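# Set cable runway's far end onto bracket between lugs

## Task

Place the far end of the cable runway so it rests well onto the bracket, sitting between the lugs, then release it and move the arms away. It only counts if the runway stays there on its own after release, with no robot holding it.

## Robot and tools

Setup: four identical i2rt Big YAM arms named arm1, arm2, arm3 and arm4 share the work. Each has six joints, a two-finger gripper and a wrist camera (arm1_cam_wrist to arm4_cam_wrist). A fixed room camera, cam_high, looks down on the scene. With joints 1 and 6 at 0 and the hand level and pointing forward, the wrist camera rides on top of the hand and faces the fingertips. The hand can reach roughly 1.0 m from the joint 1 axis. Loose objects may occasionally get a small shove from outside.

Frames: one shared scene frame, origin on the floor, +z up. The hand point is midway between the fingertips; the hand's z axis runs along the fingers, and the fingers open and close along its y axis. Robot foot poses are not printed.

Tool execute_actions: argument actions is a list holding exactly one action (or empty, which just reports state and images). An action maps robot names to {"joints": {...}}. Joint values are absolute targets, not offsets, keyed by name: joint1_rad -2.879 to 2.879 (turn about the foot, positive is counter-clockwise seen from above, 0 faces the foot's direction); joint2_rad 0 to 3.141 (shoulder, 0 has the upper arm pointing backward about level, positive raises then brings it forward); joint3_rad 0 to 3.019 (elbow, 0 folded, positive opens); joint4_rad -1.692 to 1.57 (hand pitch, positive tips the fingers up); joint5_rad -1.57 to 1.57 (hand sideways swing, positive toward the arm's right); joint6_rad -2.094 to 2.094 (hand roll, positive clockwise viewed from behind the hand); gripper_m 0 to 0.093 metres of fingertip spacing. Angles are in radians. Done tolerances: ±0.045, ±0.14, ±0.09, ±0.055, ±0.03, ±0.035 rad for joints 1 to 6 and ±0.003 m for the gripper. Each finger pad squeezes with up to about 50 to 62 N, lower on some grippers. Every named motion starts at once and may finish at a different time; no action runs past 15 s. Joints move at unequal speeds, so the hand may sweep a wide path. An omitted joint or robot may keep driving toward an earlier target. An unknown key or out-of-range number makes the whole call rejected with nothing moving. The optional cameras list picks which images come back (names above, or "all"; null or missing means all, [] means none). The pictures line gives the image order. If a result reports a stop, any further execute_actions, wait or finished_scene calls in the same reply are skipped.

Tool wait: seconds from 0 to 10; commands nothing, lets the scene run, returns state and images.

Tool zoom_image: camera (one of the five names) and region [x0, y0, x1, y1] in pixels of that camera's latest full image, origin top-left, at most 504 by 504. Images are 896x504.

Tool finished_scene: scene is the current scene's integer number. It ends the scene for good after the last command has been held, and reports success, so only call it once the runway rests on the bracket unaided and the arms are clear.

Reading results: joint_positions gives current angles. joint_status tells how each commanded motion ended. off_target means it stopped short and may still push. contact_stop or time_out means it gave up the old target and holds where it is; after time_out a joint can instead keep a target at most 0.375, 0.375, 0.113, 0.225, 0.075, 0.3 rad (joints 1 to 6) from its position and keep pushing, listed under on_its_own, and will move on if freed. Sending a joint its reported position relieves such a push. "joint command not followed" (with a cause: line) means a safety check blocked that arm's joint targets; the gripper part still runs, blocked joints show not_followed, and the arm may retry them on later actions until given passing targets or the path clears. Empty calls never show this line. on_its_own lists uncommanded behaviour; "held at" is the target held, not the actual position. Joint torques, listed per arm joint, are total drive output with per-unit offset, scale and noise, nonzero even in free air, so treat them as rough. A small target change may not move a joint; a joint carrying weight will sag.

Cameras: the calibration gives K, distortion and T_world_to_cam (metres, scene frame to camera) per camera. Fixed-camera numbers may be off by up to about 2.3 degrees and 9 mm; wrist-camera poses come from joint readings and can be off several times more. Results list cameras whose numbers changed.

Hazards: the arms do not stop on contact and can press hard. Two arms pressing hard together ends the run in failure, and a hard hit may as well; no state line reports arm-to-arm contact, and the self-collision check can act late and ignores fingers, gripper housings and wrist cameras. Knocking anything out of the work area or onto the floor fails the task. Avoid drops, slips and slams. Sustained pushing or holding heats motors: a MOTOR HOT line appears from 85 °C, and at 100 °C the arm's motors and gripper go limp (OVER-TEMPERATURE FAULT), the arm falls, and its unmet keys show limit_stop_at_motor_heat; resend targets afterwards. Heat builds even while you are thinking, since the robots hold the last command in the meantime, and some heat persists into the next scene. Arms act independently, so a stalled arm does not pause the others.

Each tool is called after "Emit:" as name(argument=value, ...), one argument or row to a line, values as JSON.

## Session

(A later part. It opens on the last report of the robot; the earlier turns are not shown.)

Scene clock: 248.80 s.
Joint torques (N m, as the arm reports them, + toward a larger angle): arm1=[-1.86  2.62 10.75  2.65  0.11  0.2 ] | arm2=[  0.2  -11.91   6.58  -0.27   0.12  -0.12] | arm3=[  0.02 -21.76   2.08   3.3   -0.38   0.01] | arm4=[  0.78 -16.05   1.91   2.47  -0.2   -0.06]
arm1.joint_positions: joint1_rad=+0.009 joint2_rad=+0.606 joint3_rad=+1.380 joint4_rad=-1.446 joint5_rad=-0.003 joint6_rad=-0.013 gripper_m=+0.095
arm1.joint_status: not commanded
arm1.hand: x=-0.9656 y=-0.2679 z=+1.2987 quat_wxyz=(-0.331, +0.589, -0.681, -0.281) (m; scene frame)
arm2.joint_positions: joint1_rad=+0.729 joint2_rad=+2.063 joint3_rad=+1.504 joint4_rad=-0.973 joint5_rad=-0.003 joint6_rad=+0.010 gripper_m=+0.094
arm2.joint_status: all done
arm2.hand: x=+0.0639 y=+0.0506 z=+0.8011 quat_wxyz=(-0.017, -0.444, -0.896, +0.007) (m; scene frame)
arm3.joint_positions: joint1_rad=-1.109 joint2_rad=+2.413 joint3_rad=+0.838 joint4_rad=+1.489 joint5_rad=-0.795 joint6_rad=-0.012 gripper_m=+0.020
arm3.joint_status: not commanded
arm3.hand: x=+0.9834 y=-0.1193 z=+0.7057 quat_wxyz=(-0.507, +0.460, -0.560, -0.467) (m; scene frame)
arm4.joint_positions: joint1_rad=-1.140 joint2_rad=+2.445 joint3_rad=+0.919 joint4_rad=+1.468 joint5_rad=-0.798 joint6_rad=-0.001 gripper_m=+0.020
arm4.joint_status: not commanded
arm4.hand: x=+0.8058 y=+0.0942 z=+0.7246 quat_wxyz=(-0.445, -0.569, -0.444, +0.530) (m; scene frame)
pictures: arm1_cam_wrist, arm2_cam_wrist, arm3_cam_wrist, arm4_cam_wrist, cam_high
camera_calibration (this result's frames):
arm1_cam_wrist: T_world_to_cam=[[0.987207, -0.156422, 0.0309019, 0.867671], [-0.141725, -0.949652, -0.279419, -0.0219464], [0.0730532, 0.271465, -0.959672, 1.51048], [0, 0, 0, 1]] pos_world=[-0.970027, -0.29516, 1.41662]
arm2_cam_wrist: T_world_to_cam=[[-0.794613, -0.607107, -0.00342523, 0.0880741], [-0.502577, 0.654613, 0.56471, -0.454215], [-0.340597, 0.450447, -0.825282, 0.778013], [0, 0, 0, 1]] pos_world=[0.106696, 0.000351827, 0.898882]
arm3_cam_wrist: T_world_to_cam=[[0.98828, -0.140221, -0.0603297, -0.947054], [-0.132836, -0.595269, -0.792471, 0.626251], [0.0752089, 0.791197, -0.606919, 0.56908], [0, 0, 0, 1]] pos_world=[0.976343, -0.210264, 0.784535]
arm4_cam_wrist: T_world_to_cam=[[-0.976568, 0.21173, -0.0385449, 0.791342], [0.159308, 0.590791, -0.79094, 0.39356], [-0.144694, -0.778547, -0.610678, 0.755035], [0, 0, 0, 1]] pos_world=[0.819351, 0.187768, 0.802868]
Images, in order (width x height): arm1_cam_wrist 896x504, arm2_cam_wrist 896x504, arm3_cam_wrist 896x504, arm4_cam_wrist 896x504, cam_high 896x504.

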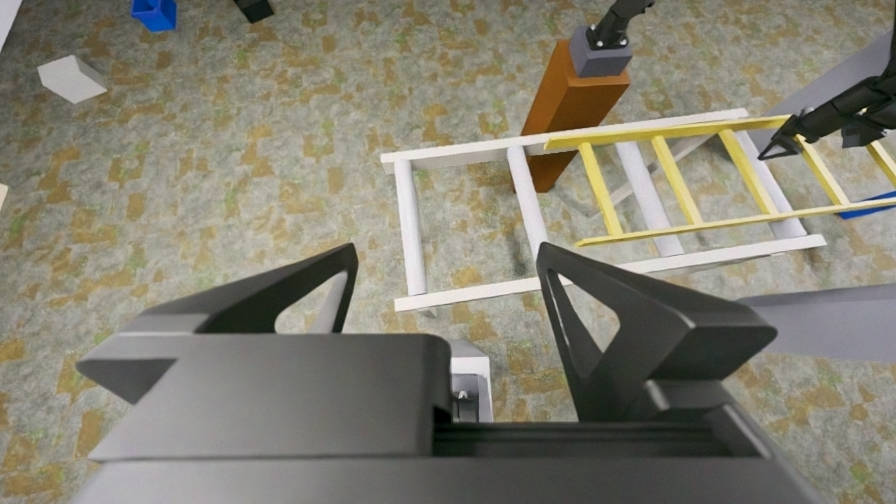

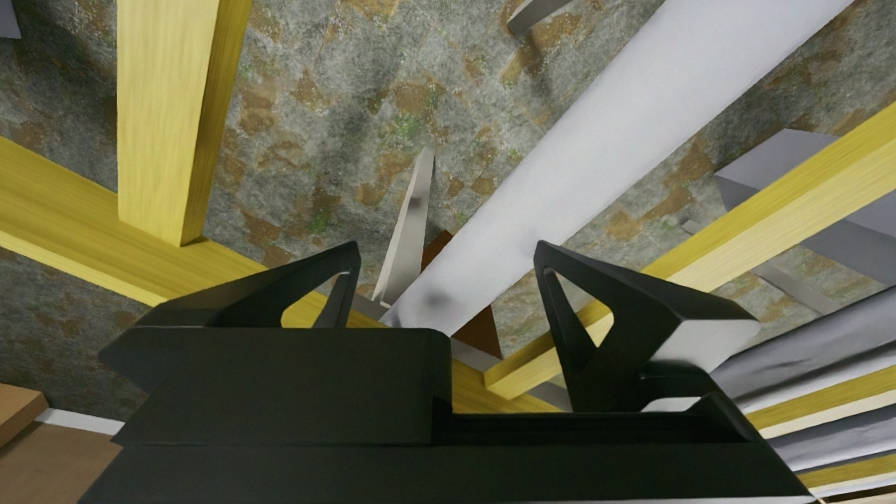

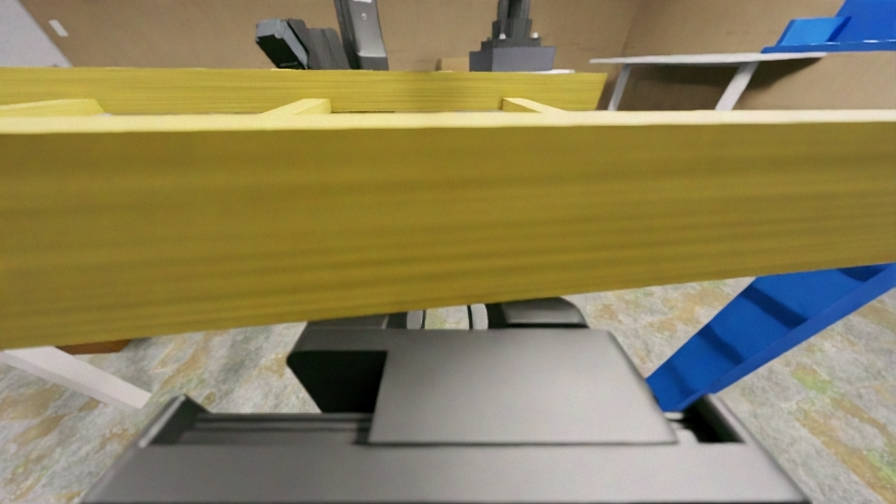

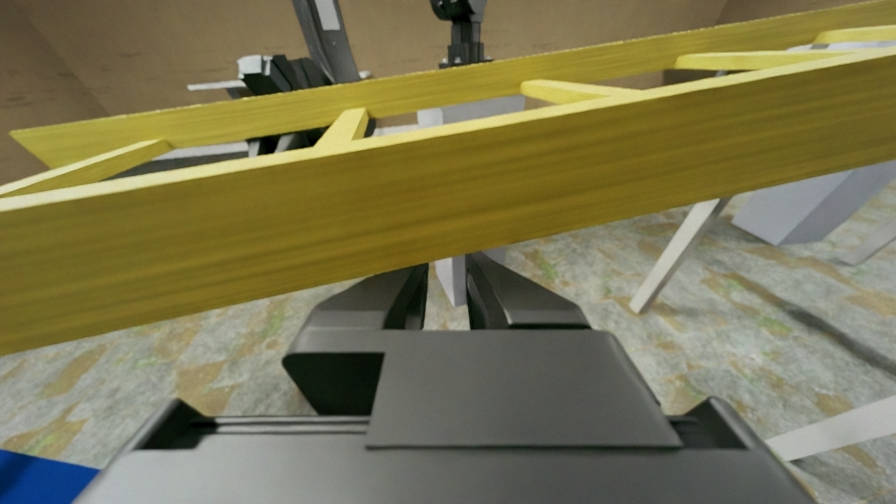

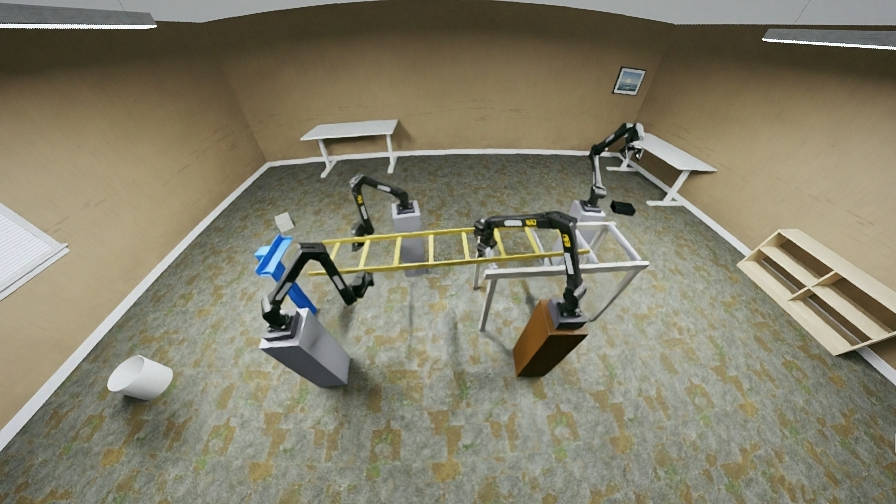

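Emit:
execute_actions(
  actions=[
    {"arm2":{"joints":{"joint2_rad":1.95,"joint4_rad":-1.1}},"arm3":{"joints":{"joint2_rad":2.076,"joint3_rad":0.752,"joint4_rad":1.35}},"arm4":{"joints":{"joint2_rad":2.205,"joint3_rad":0.84,"joint4_rad":1.395}}},
  ],
)

Scene clock: 257.40 s.
Joint torques (N m, as the arm reports them, + toward a larger angle): arm1=[-1.9   2.67 10.74  2.66  0.1   0.21] | arm2=[  0.16 -14.43   8.53  -0.29   0.07  -0.1 ] | arm3=[  1.71 -23.79   5.9    3.83  -0.59   0.06] | arm4=[  2.05 -18.89   4.16   2.44  -0.33   0.08]
arm1.joint_positions: joint1_rad=+0.009 joint2_rad=+0.606 joint3_rad=+1.380 joint4_rad=-1.446 joint5_rad=-0.003 joint6_rad=-0.013 gripper_m=+0.095
arm1.joint_status: not commanded
arm1.hand: x=-0.9656 y=-0.2679 z=+1.2987 quat_wxyz=(-0.331, +0.589, -0.681, -0.281) (m; scene frame)
arm2.joint_positions: joint1_rad=+0.729 joint2_rad=+1.966 joint3_rad=+1.484 joint4_rad=-1.091 joint5_rad=-0.001 joint6_rad=+0.010 gripper_m=+0.094
arm2.joint_status: all done
arm2.hand: x=+0.0481 y=+0.0709 z=+0.8479 quat_wxyz=(+0.002, -0.444, -0.896, -0.001) (m; scene frame)
arm3.joint_positions: joint1_rad=-1.137 joint2_rad=+2.164 joint3_rad=+0.718 joint4_rad=+1.308 joint5_rad=-0.791 joint6_rad=-0.021 gripper_m=+0.020
arm3.joint_status: all done
arm3.hand: x=+0.9863 y=-0.1372 z=+0.7728 quat_wxyz=(-0.497, +0.452, -0.583, -0.458) (m; scene frame)
arm4.joint_positions: joint1_rad=-1.160 joint2_rad=+2.278 joint3_rad=+0.808 joint4_rad=+1.364 joint5_rad=-0.795 joint6_rad=-0.013 gripper_m=+0.020
arm4.joint_status: all done
arm4.hand: x=+0.8109 y=+0.1107 z=+0.7703 quat_wxyz=(-0.437, -0.587, -0.439, +0.521) (m; scene frame)
pictures: arm1_cam_wrist, arm2_cam_wrist, arm3_cam_wrist, arm4_cam_wrist, cam_high
camera_calibration (this result's frames):
arm1_cam_wrist: T_world_to_cam=[[0.987207, -0.156422, 0.0309019, 0.867671], [-0.141725, -0.949652, -0.279419, -0.0219464], [0.0730532, 0.271465, -0.959672, 1.51048], [0, 0, 0, 1]] pos_world=[-0.970027, -0.29516, 1.41662]
arm2_cam_wrist: T_world_to_cam=[[-0.7945, -0.607261, -0.0019812, 0.0867031], [-0.48756, 0.635941, 0.598217, -0.529652], [-0.362014, 0.47625, -0.801331, 0.78099], [0, 0, 0, 1]] pos_world=[0.0933772, 0.0175326, 0.942851]
arm3_cam_wrist: T_world_to_cam=[[0.981009, -0.172549, -0.0885892, -0.923781], [-0.177649, -0.615969, -0.767478, 0.691144], [0.0778597, 0.768641, -0.634924, 0.639635], [0, 0, 0, 1]] pos_world=[0.979217, -0.225324, 0.854721]
arm4_cam_wrist: T_world_to_cam=[[-0.970322, 0.234456, -0.059216, 0.802928], [0.193955, 0.608324, -0.769626, 0.37264], [-0.144421, -0.75827, -0.635744, 0.813344], [0, 0, 0, 1]] pos_world=[0.824286, 0.201797, 0.851418]
Images, in order (width x height): arm1_cam_wrist 896x504, arm2_cam_wrist 896x504, arm3_cam_wrist 896x504, arm4_cam_wrist 896x504, cam_high 896x504.

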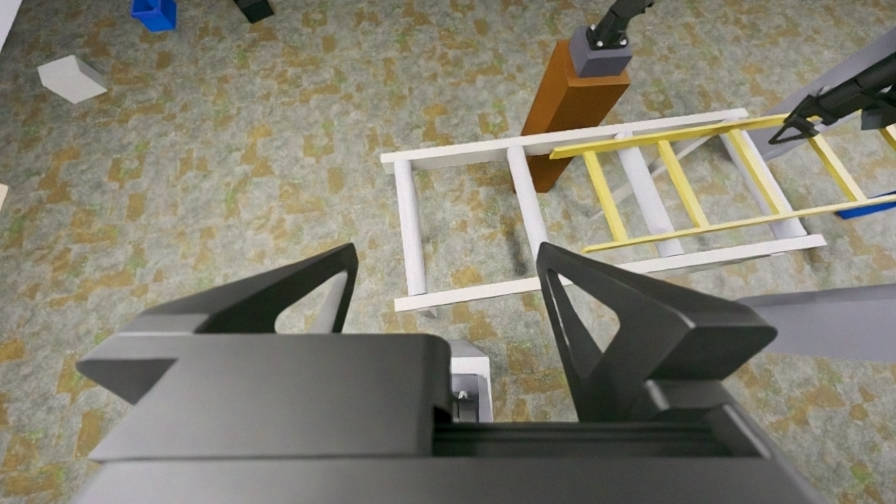

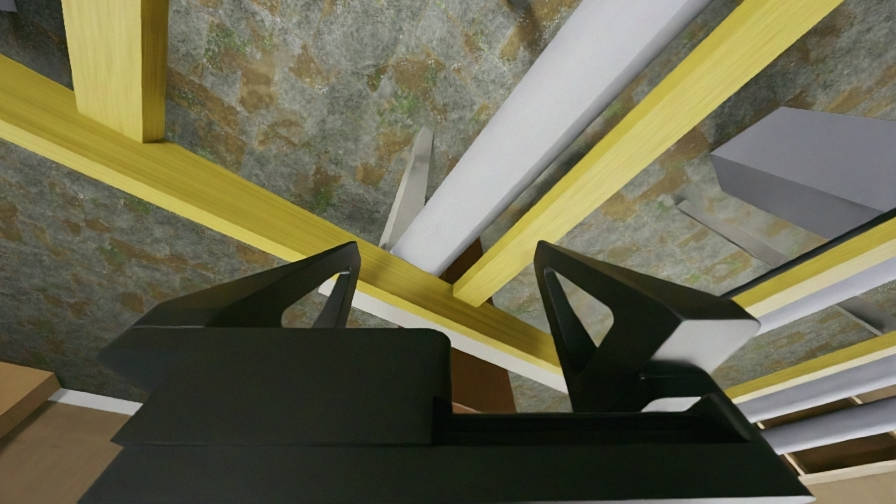

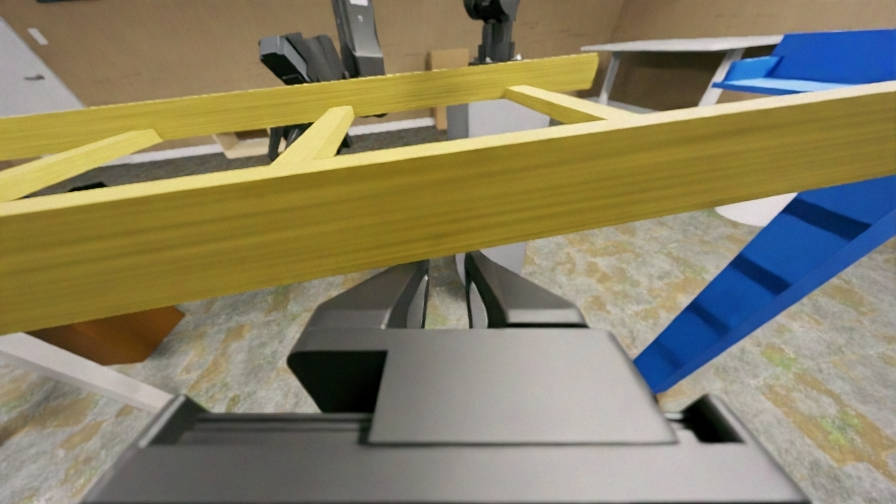

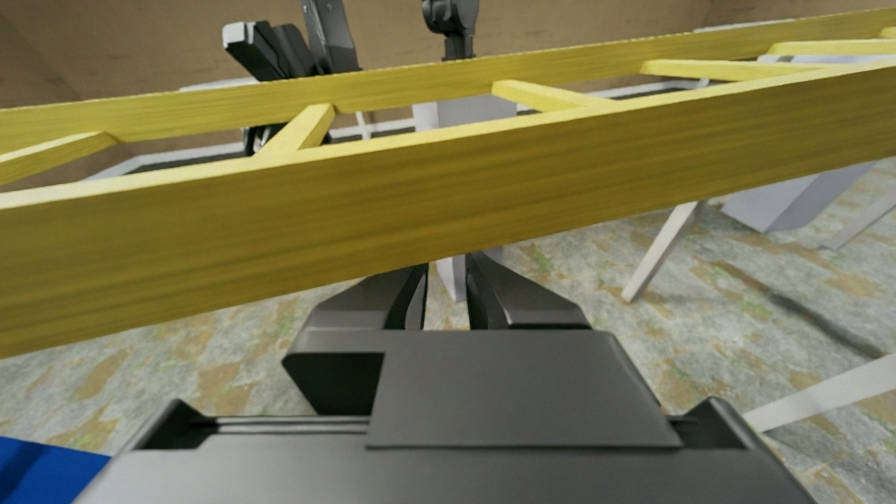

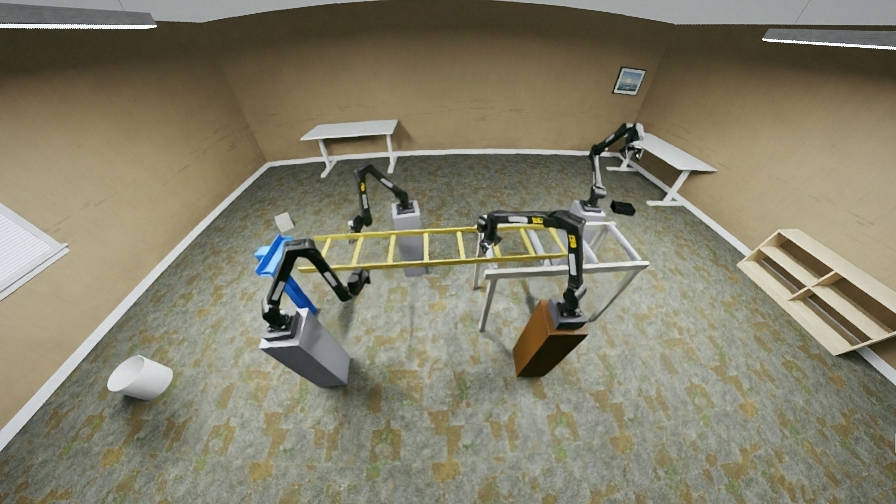

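Emit:
execute_actions(
  actions=[
    {"arm3":{"joints":{"joint1_rad":-1.05,"joint2_rad":2.05,"joint3_rad":0.78,"joint4_rad":1.44}},"arm4":{"joints":{"joint1_rad":-1.08,"joint2_rad":2.18,"joint3_rad":0.865,"joint4_rad":1.47}}},
  ],
)

Scene clock: 262.47 s.
Joint torques (N m, as the arm reports them, + toward a larger angle): arm1=[-1.92  2.68 10.75  2.64  0.1   0.2 ] | arm2=[  0.42 -14.64   8.48  -0.3    0.1   -0.11] | arm3=[  5.44 -25.83   8.44   6.28  -0.87   0.06] | arm4=[  5.52 -21.66   6.04   4.61  -0.52   0.07]
arm1.joint_positions: joint1_rad=+0.009 joint2_rad=+0.606 joint3_rad=+1.380 joint4_rad=-1.446 joint5_rad=-0.003 joint6_rad=-0.013 gripper_m=+0.095
arm1.joint_status: not commanded
arm1.hand: x=-0.9656 y=-0.2679 z=+1.2987 quat_wxyz=(-0.331, +0.589, -0.681, -0.281) (m; scene frame)
arm2.joint_positions: joint1_rad=+0.729 joint2_rad=+1.966 joint3_rad=+1.484 joint4_rad=-1.091 joint5_rad=-0.001 joint6_rad=+0.010 gripper_m=+0.094
arm2.joint_status: not commanded
arm2.hand: x=+0.0481 y=+0.0709 z=+0.8479 quat_wxyz=(+0.002, -0.444, -0.896, -0.001) (m; scene frame)
arm3.joint_positions: joint1_rad=-1.127 joint2_rad=+2.163 joint3_rad=+0.718 joint4_rad=+1.339 joint5_rad=-0.785 joint6_rad=-0.021 gripper_m=+0.020
arm3.joint_status: joint1_rad time_out (moved +0.009 of +0.087); joint4_rad time_out (moved +0.031 of +0.132); the others done
arm3.on_its_own: joint1_rad reads -1.127 and still pushes toward -1.050 since a time_out; joint4_rad reads +1.339 and still pushes toward +1.440 since a time_out
arm3.hand: x=+0.9841 y=-0.1335 z=+0.7791 quat_wxyz=(-0.508, +0.454, -0.571, -0.458) (m; scene frame)
arm4.joint_positions: joint1_rad=-1.150 joint2_rad=+2.278 joint3_rad=+0.808 joint4_rad=+1.375 joint5_rad=-0.791 joint6_rad=-0.013 gripper_m=+0.020
arm4.joint_status: joint1_rad time_out (moved +0.010 of +0.080); joint4_rad time_out (moved +0.011 of +0.106); the others done
arm4.on_its_own: joint1_rad reads -1.150 and still pushes toward -1.080 since a time_out; joint4_rad reads +1.375 and still pushes toward +1.470 since a time_out
arm4.hand: x=+0.8140 y=+0.1065 z=+0.7723 quat_wxyz=(-0.438, -0.582, -0.441, +0.523) (m; scene frame)
pictures: arm1_cam_wrist, arm2_cam_wrist, arm3_cam_wrist, arm4_cam_wrist, cam_high
camera_calibration (this result's frames):
arm1_cam_wrist: T_world_to_cam=[[0.987207, -0.156422, 0.0309019, 0.867671], [-0.141725, -0.949652, -0.279419, -0.0219464], [0.0730532, 0.271465, -0.959672, 1.51048], [0, 0, 0, 1]] pos_world=[-0.970027, -0.29516, 1.41662]
arm2_cam_wrist: T_world_to_cam=[[-0.7945, -0.607261, -0.0019812, 0.0867031], [-0.48756, 0.635941, 0.598217, -0.529652], [-0.362014, 0.47625, -0.801331, 0.78099], [0, 0, 0, 1]] pos_world=[0.0933772, 0.0175326, 0.942851]
arm3_cam_wrist: T_world_to_cam=[[0.98357, -0.168158, -0.0656802, -0.940294], [-0.155325, -0.602835, -0.782601, 0.689487], [0.0920063, 0.779944, -0.619049, 0.616187], [0, 0, 0, 1]] pos_world=[0.975246, -0.223062, 0.859285]
arm4_cam_wrist: T_world_to_cam=[[-0.972196, 0.228535, -0.0510633, 0.802879], [0.182975, 0.605287, -0.774692, 0.389316], [-0.146136, -0.762495, -0.630274, 0.809589], [0, 0, 0, 1]] pos_world=[0.82763, 0.198173, 0.852861]
Images, in order (width x height): arm1_cam_wrist 896x504, arm2_cam_wrist 896x504, arm3_cam_wrist 896x504, arm4_cam_wrist 896x504, cam_high 896x504.

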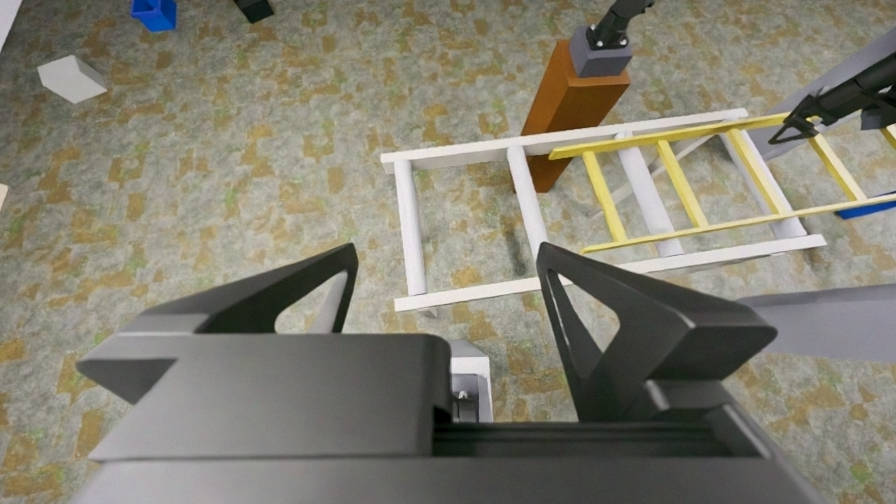

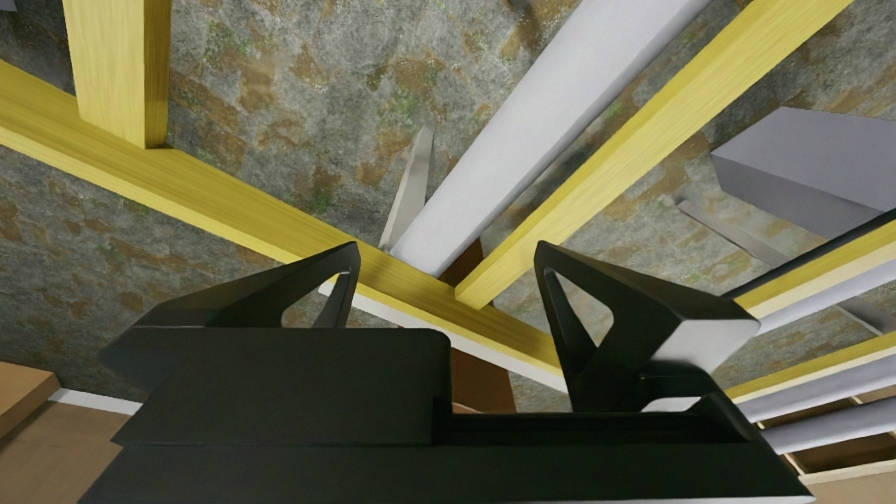

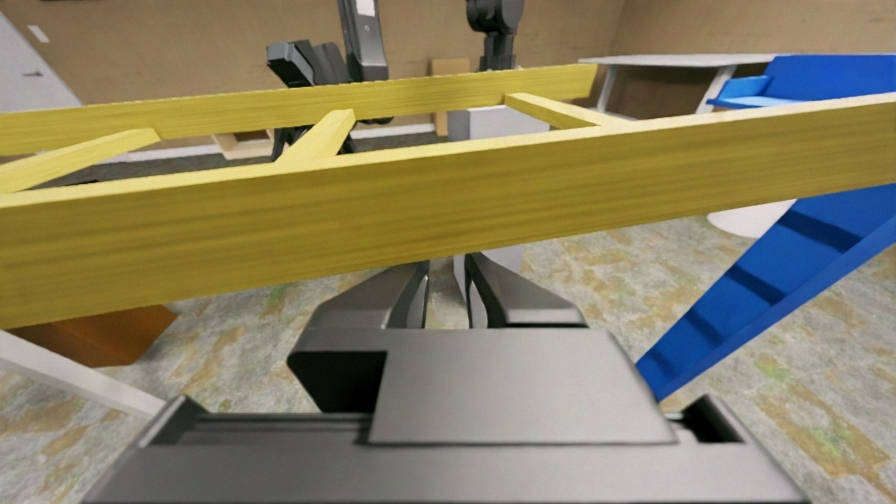

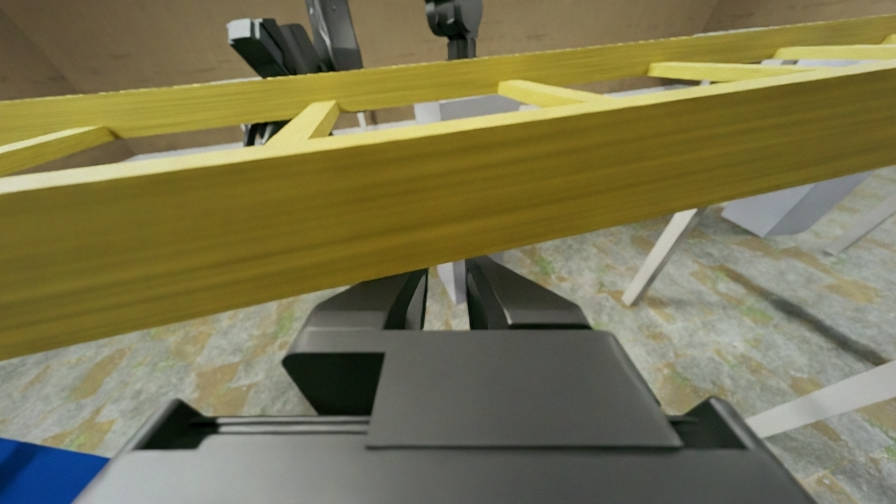

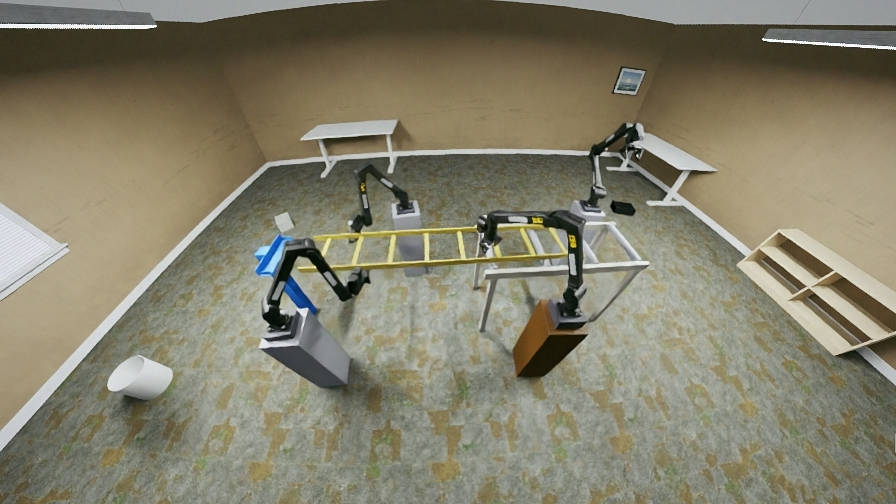

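Emit:
execute_actions(
  actions=[
    {"arm2":{"joints":{"joint1_rad":0.09,"gripper_m":0.0}}},
  ],
  cameras=[],
)

Emit:
execute_actions(
  actions=[
    {"arm2":{"joints":{"joint2_rad":2.09,"joint3_rad":1.5,"joint4_rad":-0.985}}},
  ],
  cameras=["arm2_cam_wrist","arm1_cam_wrist"],
)

Scene clock: 290.27 s.
Joint torques (N m, as the arm reports them, + toward a larger angle): arm1=[-1.9   2.64 10.76  2.65  0.1   0.2 ] | arm2=[  0.57 -14.38   8.54  -0.19  -0.04  -0.1 ] | arm3=[  5.4  -25.87   8.45   6.28  -0.87   0.06] | arm4=[  5.46 -21.67   6.02   4.61  -0.52   0.07]
arm1.joint_positions: joint1_rad=+0.009 joint2_rad=+0.606 joint3_rad=+1.380 joint4_rad=-1.446 joint5_rad=-0.003 joint6_rad=-0.013 gripper_m=+0.095
arm1.joint_status: not commanded
arm1.hand: x=-0.9656 y=-0.2679 z=+1.2987 quat_wxyz=(-0.331, +0.589, -0.681, -0.281) (m; scene frame)
arm2.joint_positions: joint1_rad=+0.094 joint2_rad=+1.966 joint3_rad=+1.484 joint4_rad=-1.091 joint5_rad=+0.001 joint6_rad=+0.010 gripper_m=+0.000
arm2.joint_status: all done
arm2.hand: x=-0.2869 y=-0.0480 z=+0.8486 quat_wxyz=(+0.003, -0.702, -0.712, +0.000) (m; scene frame)
arm3.joint_positions: joint1_rad=-1.127 joint2_rad=+2.163 joint3_rad=+0.718 joint4_rad=+1.339 joint5_rad=-0.785 joint6_rad=-0.021 gripper_m=+0.020
arm3.joint_status: not commanded
arm3.on_its_own: joint1_rad reads -1.127 and still pushes toward -1.050 since a time_out; joint4_rad reads +1.339 and still pushes toward +1.440 since a time_out
arm3.hand: x=+0.9841 y=-0.1335 z=+0.7791 quat_wxyz=(-0.508, +0.454, -0.571, -0.458) (m; scene frame)
arm4.joint_positions: joint1_rad=-1.150 joint2_rad=+2.278 joint3_rad=+0.808 joint4_rad=+1.375 joint5_rad=-0.791 joint6_rad=-0.013 gripper_m=+0.020
arm4.joint_status: not commanded
arm4.on_its_own: joint1_rad reads -1.150 and still pushes toward -1.080 since a time_out; joint4_rad reads +1.375 and still pushes toward +1.470 since a time_out
arm4.hand: x=+0.8140 y=+0.1065 z=+0.7723 quat_wxyz=(-0.438, -0.582, -0.441, +0.523) (m; scene frame)
pictures: none
No camera images: the call's "cameras" was empty. Leave "cameras" out to get every camera's image.

Scene clock: 291.50 s.
Joint torques (N m, as the arm reports them, + toward a larger angle): arm1=[-1.92  2.62 10.75  2.64  0.1   0.2 ] | arm2=[  0.61 -14.85   7.99   0.27  -0.02  -0.11] | arm3=[  5.38 -25.88   8.44   6.3   -0.88   0.06] | arm4=[  5.47 -21.7    6.06   4.6   -0.52   0.06]
arm1.joint_positions: joint1_rad=+0.009 joint2_rad=+0.606 joint3_rad=+1.380 joint4_rad=-1.446 joint5_rad=-0.003 joint6_rad=-0.013 gripper_m=+0.095
arm1.joint_status: not commanded
arm1.hand: x=-0.9656 y=-0.2679 z=+1.2987 quat_wxyz=(-0.331, +0.589, -0.681, -0.281) (m; scene frame)
arm2.joint_positions: joint1_rad=+0.094 joint2_rad=+2.101 joint3_rad=+1.483 joint4_rad=-0.995 joint5_rad=+0.001 joint6_rad=+0.010 gripper_m=+0.000
arm2.joint_status: all done
arm2.hand: x=-0.2870 y=-0.0524 z=+0.7737 quat_wxyz=(+0.017, -0.702, -0.712, -0.014) (m; scene frame)
arm3.joint_positions: joint1_rad=-1.127 joint2_rad=+2.163 joint3_rad=+0.718 joint4_rad=+1.339 joint5_rad=-0.785 joint6_rad=-0.021 gripper_m=+0.020
arm3.joint_status: not commanded
arm3.on_its_own: joint1_rad reads -1.127 and still pushes toward -1.050 since a time_out; joint4_rad reads +1.339 and still pushes toward +1.440 since a time_out
arm3.hand: x=+0.9841 y=-0.1335 z=+0.7791 quat_wxyz=(-0.508, +0.454, -0.571, -0.458) (m; scene frame)
arm4.joint_positions: joint1_rad=-1.150 joint2_rad=+2.278 joint3_rad=+0.808 joint4_rad=+1.375 joint5_rad=-0.791 joint6_rad=-0.013 gripper_m=+0.020
arm4.joint_status: not commanded
arm4.on_its_own: joint1_rad reads -1.150 and still pushes toward -1.080 since a time_out; joint4_rad reads +1.375 and still pushes toward +1.470 since a time_out
arm4.hand: x=+0.8140 y=+0.1065 z=+0.7723 quat_wxyz=(-0.438, -0.582, -0.441, +0.523) (m; scene frame)
pictures: arm1_cam_wrist, arm2_cam_wrist
camera_calibration (this result's frames):
arm1_cam_wrist: T_world_to_cam=[[0.987207, -0.156422, 0.0309019, 0.867671], [-0.141725, -0.949652, -0.279419, -0.0219464], [0.0730532, 0.271465, -0.959672, 1.51048], [0, 0, 0, 1]] pos_world=[-0.970027, -0.29516, 1.41662]
arm2_cam_wrist: T_world_to_cam=[[-0.999853, -0.0170562, 0.00197759, -0.285595], [-0.0120146, 0.777248, 0.629079, -0.45025], [-0.0122668, 0.628963, -0.777339, 0.748811], [0, 0, 0, 1]] pos_world=[-0.281777, -0.12589, 0.865888]
Images, in order (width x height): arm1_cam_wrist 896x504, arm2_cam_wrist 896x504.

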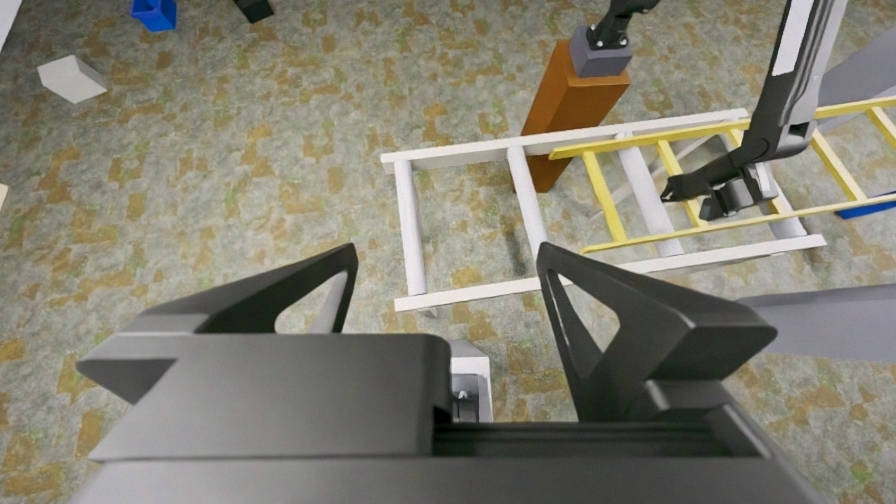

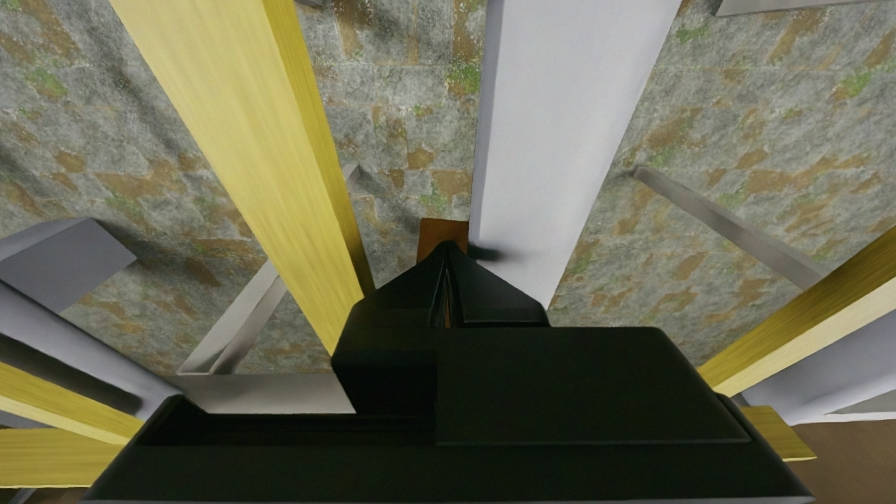

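Emit:
execute_actions(
  actions=[
    {"arm2":{"joints":{"joint1_rad":0.32}},"arm3":{"joints":{"joint2_rad":2.02,"joint3_rad":0.79}},"arm4":{"joints":{"joint2_rad":2.15,"joint3_rad":0.875}}},
  ],
)

Scene clock: 295.57 s.
Joint torques (N m, as the arm reports them, + toward a larger angle): arm1=[-1.92  2.65 10.75  2.64  0.1   0.2 ] | arm2=[  3.14 -14.47   7.96   0.2   -0.58  -0.14] | arm3=[  3.73 -24.85   9.71   6.01  -0.65   0.06] | arm4=[  2.01 -23.34   7.18   4.15   0.34   0.49]
arm1.joint_positions: joint1_rad=+0.009 joint2_rad=+0.606 joint3_rad=+1.380 joint4_rad=-1.446 joint5_rad=-0.003 joint6_rad=-0.013 gripper_m=+0.095
arm1.joint_status: not commanded
arm1.hand: x=-0.9656 y=-0.2679 z=+1.2987 quat_wxyz=(-0.331, +0.589, -0.681, -0.281) (m; scene frame)
arm2.joint_positions: joint1_rad=+0.300 joint2_rad=+2.097 joint3_rad=+1.484 joint4_rad=-0.990 joint5_rad=+0.014 joint6_rad=+0.013 gripper_m=+0.000
arm2.joint_status: all done
arm2.hand: x=-0.1715 y=-0.0407 z=+0.7763 quat_wxyz=(+0.018, -0.626, -0.779, -0.004) (m; scene frame)
arm3.joint_positions: joint1_rad=-1.104 joint2_rad=+2.125 joint3_rad=+0.718 joint4_rad=+1.345 joint5_rad=-0.789 joint6_rad=-0.021 gripper_m=+0.020
arm3.joint_status: all done
arm3.on_its_own: joint1_rad reads -1.104 and still pushes toward -1.050 since a time_out; joint4_rad reads +1.345 and still pushes toward +1.440 since a time_out
arm3.hand: x=+0.9774 y=-0.1225 z=+0.7998 quat_wxyz=(-0.518, +0.463, -0.550, -0.464) (m; scene frame)
arm4.joint_positions: joint1_rad=-1.094 joint2_rad=+2.274 joint3_rad=+0.801 joint4_rad=+1.388 joint5_rad=-0.811 joint6_rad=-0.053 gripper_m=+0.020
arm4.joint_status: all done
arm4.on_its_own: joint4_rad reads +1.388 and still pushes toward +1.470 since a time_out; joint1_rad moved +0.055 to your old target -1.080
arm4.hand: x=+0.8413 y=+0.0852 z=+0.7749 quat_wxyz=(-0.448, -0.553, -0.474, +0.519) (m; scene frame)
pictures: arm1_cam_wrist, arm2_cam_wrist, arm3_cam_wrist, arm4_cam_wrist, cam_high
camera_calibration (this result's frames):
arm1_cam_wrist: T_world_to_cam=[[0.987207, -0.156422, 0.0309019, 0.867671], [-0.141725, -0.949652, -0.279419, -0.0219464], [0.0730532, 0.271465, -0.959672, 1.51048], [0, 0, 0, 1]] pos_world=[-0.970027, -0.29516, 1.41662]
arm2_cam_wrist: T_world_to_cam=[[-0.975703, -0.218624, 0.0143636, -0.183554], [-0.162726, 0.76701, 0.620658, -0.479338], [-0.146708, 0.60324, -0.78395, 0.725849], [0, 0, 0, 1]] pos_world=[-0.150608, -0.110334, 0.869171]
arm3_cam_wrist: T_world_to_cam=[[0.989505, -0.140289, -0.0346143, -0.957705], [-0.111116, -0.585623, -0.802932, 0.686455], [0.0923718, 0.798351, -0.595065, 0.603785], [0, 0, 0, 1]] pos_world=[0.968158, -0.214385, 0.877317]
arm4_cam_wrist: T_world_to_cam=[[-0.988349, 0.152057, -0.00670259, 0.820217], [0.100248, 0.617198, -0.780395, 0.472238], [-0.114527, -0.771975, -0.625251, 0.769279], [0, 0, 0, 1]] pos_world=[0.851423, 0.177679, 0.855022]
Images, in order (width x height): arm1_cam_wrist 896x504, arm2_cam_wrist 896x504, arm3_cam_wrist 896x504, arm4_cam_wrist 896x504, cam_high 896x504.

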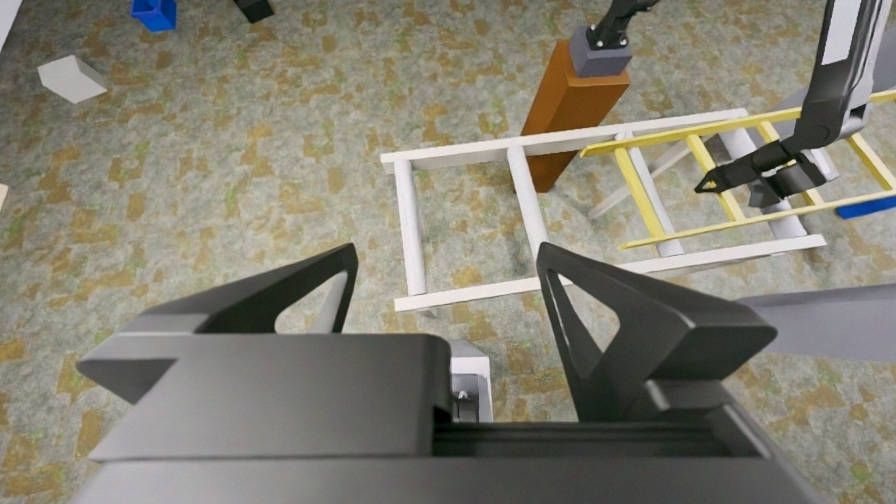

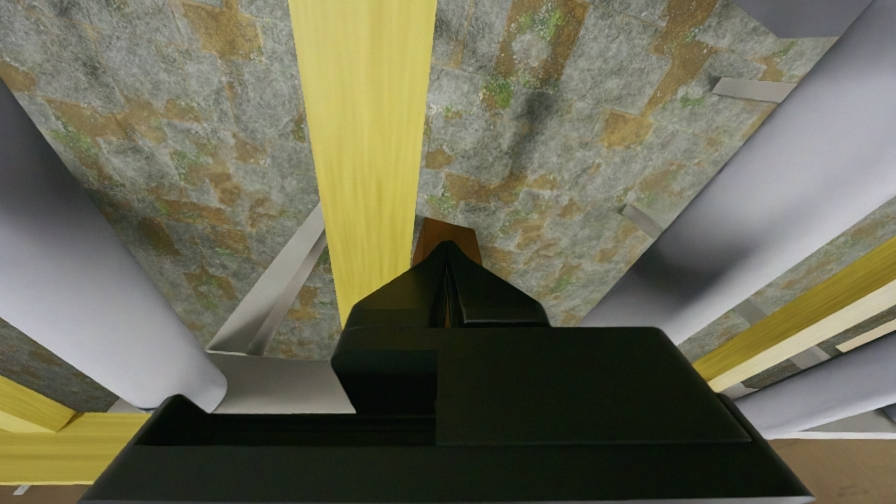

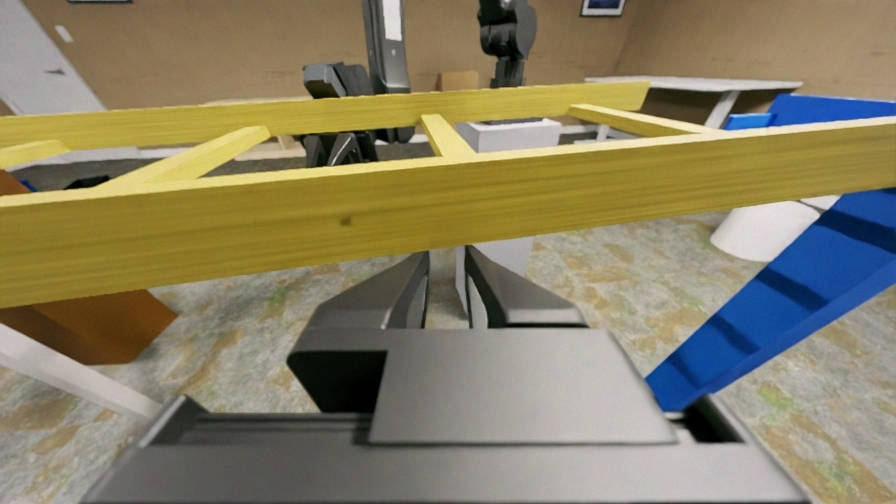

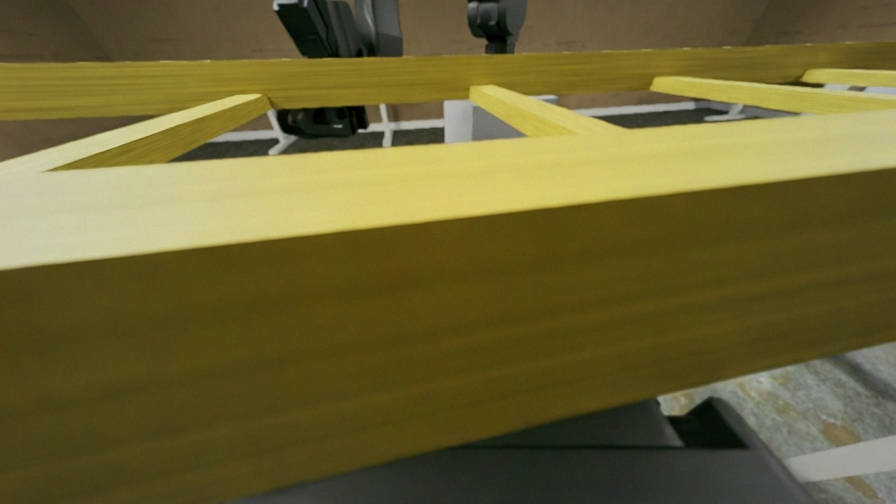

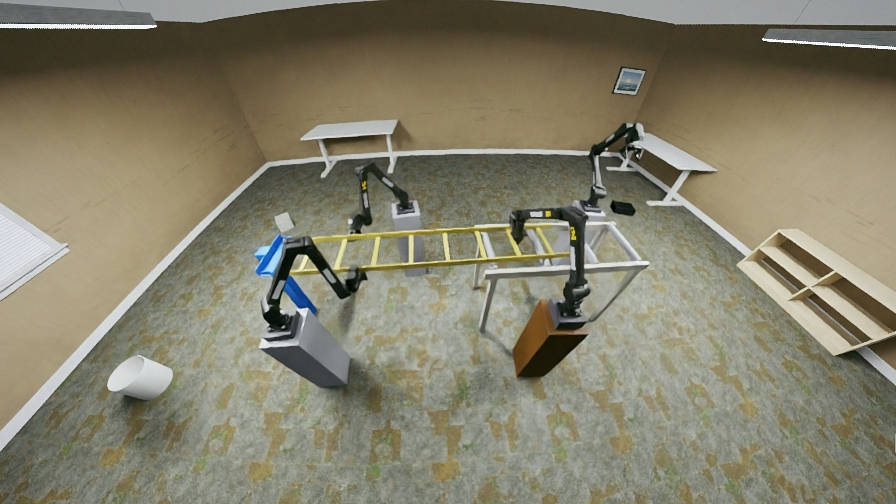

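Emit:
execute_actions(
  actions=[
    {"arm3":{"joints":{"joint1_rad":-1.10,"joint4_rad":1.46}},"arm4":{"joints":{"joint1_rad":-0.98}}},
  ],
  cameras=["arm3_cam_wrist","arm4_cam_wrist","cam_high","arm1_cam_wrist"],
)

Scene clock: 301.60 s.
Joint torques (N m, as the arm reports them, + toward a larger angle): arm1=[-1.92  2.63 10.74  2.66  0.1   0.2 ] | arm2=[  1.4  -14.39   7.91   0.15  -0.14  -0.12] | arm3=[  3.37 -25.24   9.61   6.63  -0.26   0.06] | arm4=[  4.58 -23.75   7.21   4.19   0.1    0.46]
arm1.joint_positions: joint1_rad=+0.009 joint2_rad=+0.606 joint3_rad=+1.380 joint4_rad=-1.446 joint5_rad=-0.003 joint6_rad=-0.013 gripper_m=+0.095
arm1.joint_status: not commanded
arm1.hand: x=-0.9656 y=-0.2679 z=+1.2987 quat_wxyz=(-0.331, +0.589, -0.681, -0.281) (m; scene frame)
arm2.joint_positions: joint1_rad=+0.313 joint2_rad=+2.097 joint3_rad=+1.484 joint4_rad=-0.990 joint5_rad=+0.004 joint6_rad=+0.013 gripper_m=+0.000
arm2.joint_status: not commanded
arm2.hand: x=-0.1625 y=-0.0385 z=+0.7763 quat_wxyz=(+0.015, -0.621, -0.784, -0.008) (m; scene frame)
arm3.joint_positions: joint1_rad=-1.149 joint2_rad=+2.127 joint3_rad=+0.718 joint4_rad=+1.350 joint5_rad=-0.797 joint6_rad=-0.021 gripper_m=+0.020
arm3.joint_status: joint1_rad time_out (moved -0.045 of +0.004); joint4_rad time_out (moved +0.005 of +0.115)
arm3.on_its_own: joint1_rad reads -1.149 and still pushes toward -1.100 since a time_out; joint4_rad reads +1.350 and still pushes toward +1.460 since a time_out
arm3.hand: x=+0.9945 y=-0.1389 z=+0.7998 quat_wxyz=(-0.527, +0.453, -0.557, -0.454) (m; scene frame)
arm4.joint_positions: joint1_rad=-1.037 joint2_rad=+2.274 joint3_rad=+0.801 joint4_rad=+1.388 joint5_rad=-0.805 joint6_rad=-0.049 gripper_m=+0.020
arm4.joint_status: joint1_rad time_out (moved +0.057 of +0.114)
arm4.on_its_own: joint1_rad reads -1.037 and still pushes toward -0.980 since a time_out; joint4_rad reads +1.388 and still pushes toward +1.470 since a time_out
arm4.hand: x=+0.8646 y=+0.0643 z=+0.7747 quat_wxyz=(-0.462, -0.542, -0.487, +0.506) (m; scene frame)
pictures: arm1_cam_wrist, arm3_cam_wrist, arm4_cam_wrist, cam_high
camera_calibration (this result's frames):
arm1_cam_wrist: T_world_to_cam=[[0.987207, -0.156422, 0.0309019, 0.867671], [-0.141725, -0.949652, -0.279419, -0.0219464], [0.0730532, 0.271465, -0.959672, 1.51048], [0, 0, 0, 1]] pos_world=[-0.970027, -0.29516, 1.41662]
arm3_cam_wrist: T_world_to_cam=[[0.983701, -0.176781, -0.0328777, -0.977614], [-0.131009, -0.579389, -0.804454, 0.700565], [0.123163, 0.795649, -0.593105, 0.582738], [0, 0, 0, 1]] pos_world=[0.981688, -0.230578, 0.877055]
arm4_cam_wrist: T_world_to_cam=[[-0.994782, 0.101547, -0.00986916, 0.857684], [0.0712043, 0.62173, -0.779988, 0.507119], [-0.0730697, -0.776621, -0.625716, 0.720516], [0, 0, 0, 1]] pos_world=[0.869747, 0.157182, 0.85485]
Images, in order (width x height): arm1_cam_wrist 896x504, arm3_cam_wrist 896x504, arm4_cam_wrist 896x504, cam_high 896x504.

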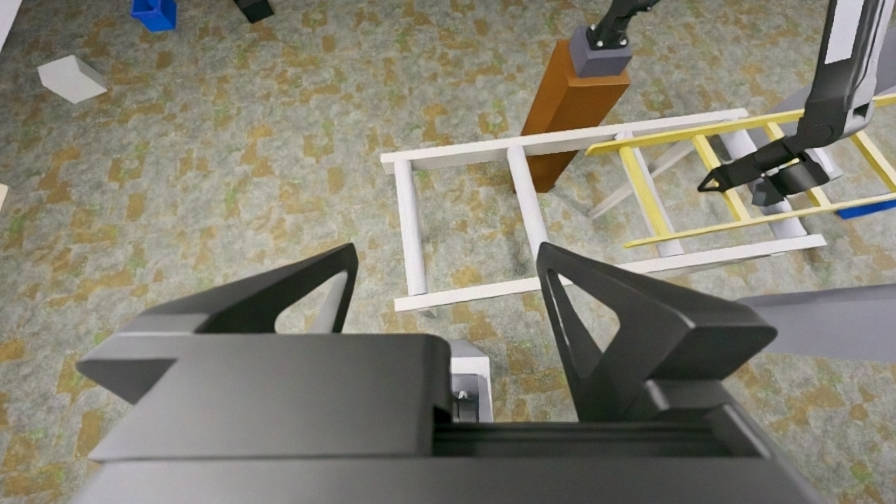

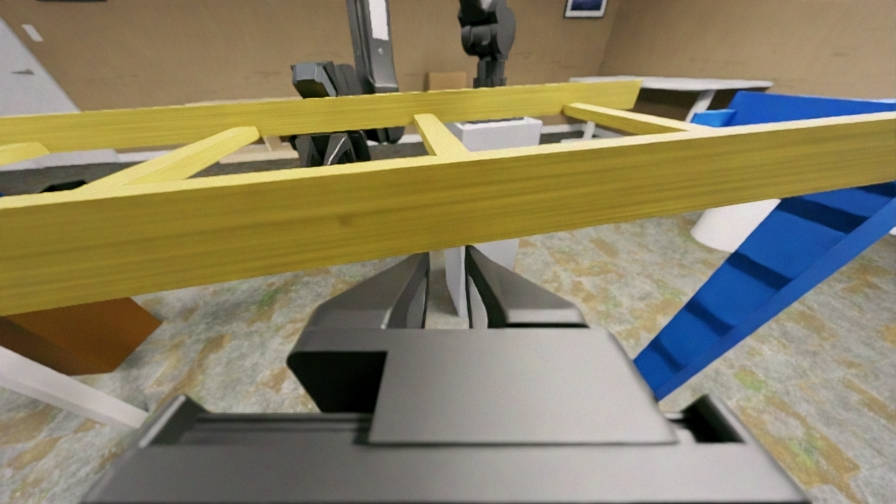

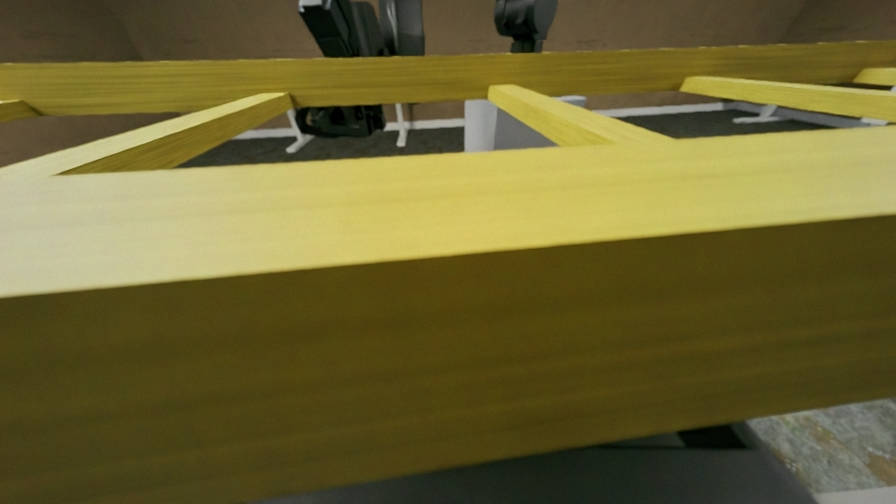

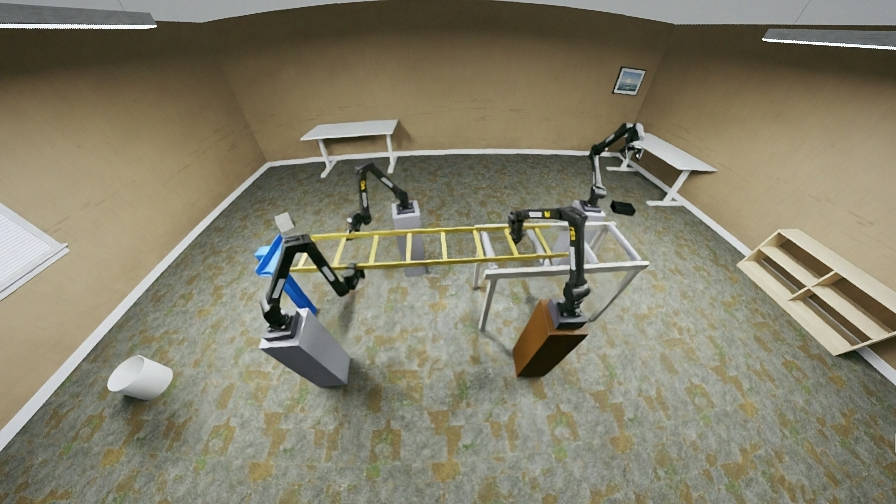

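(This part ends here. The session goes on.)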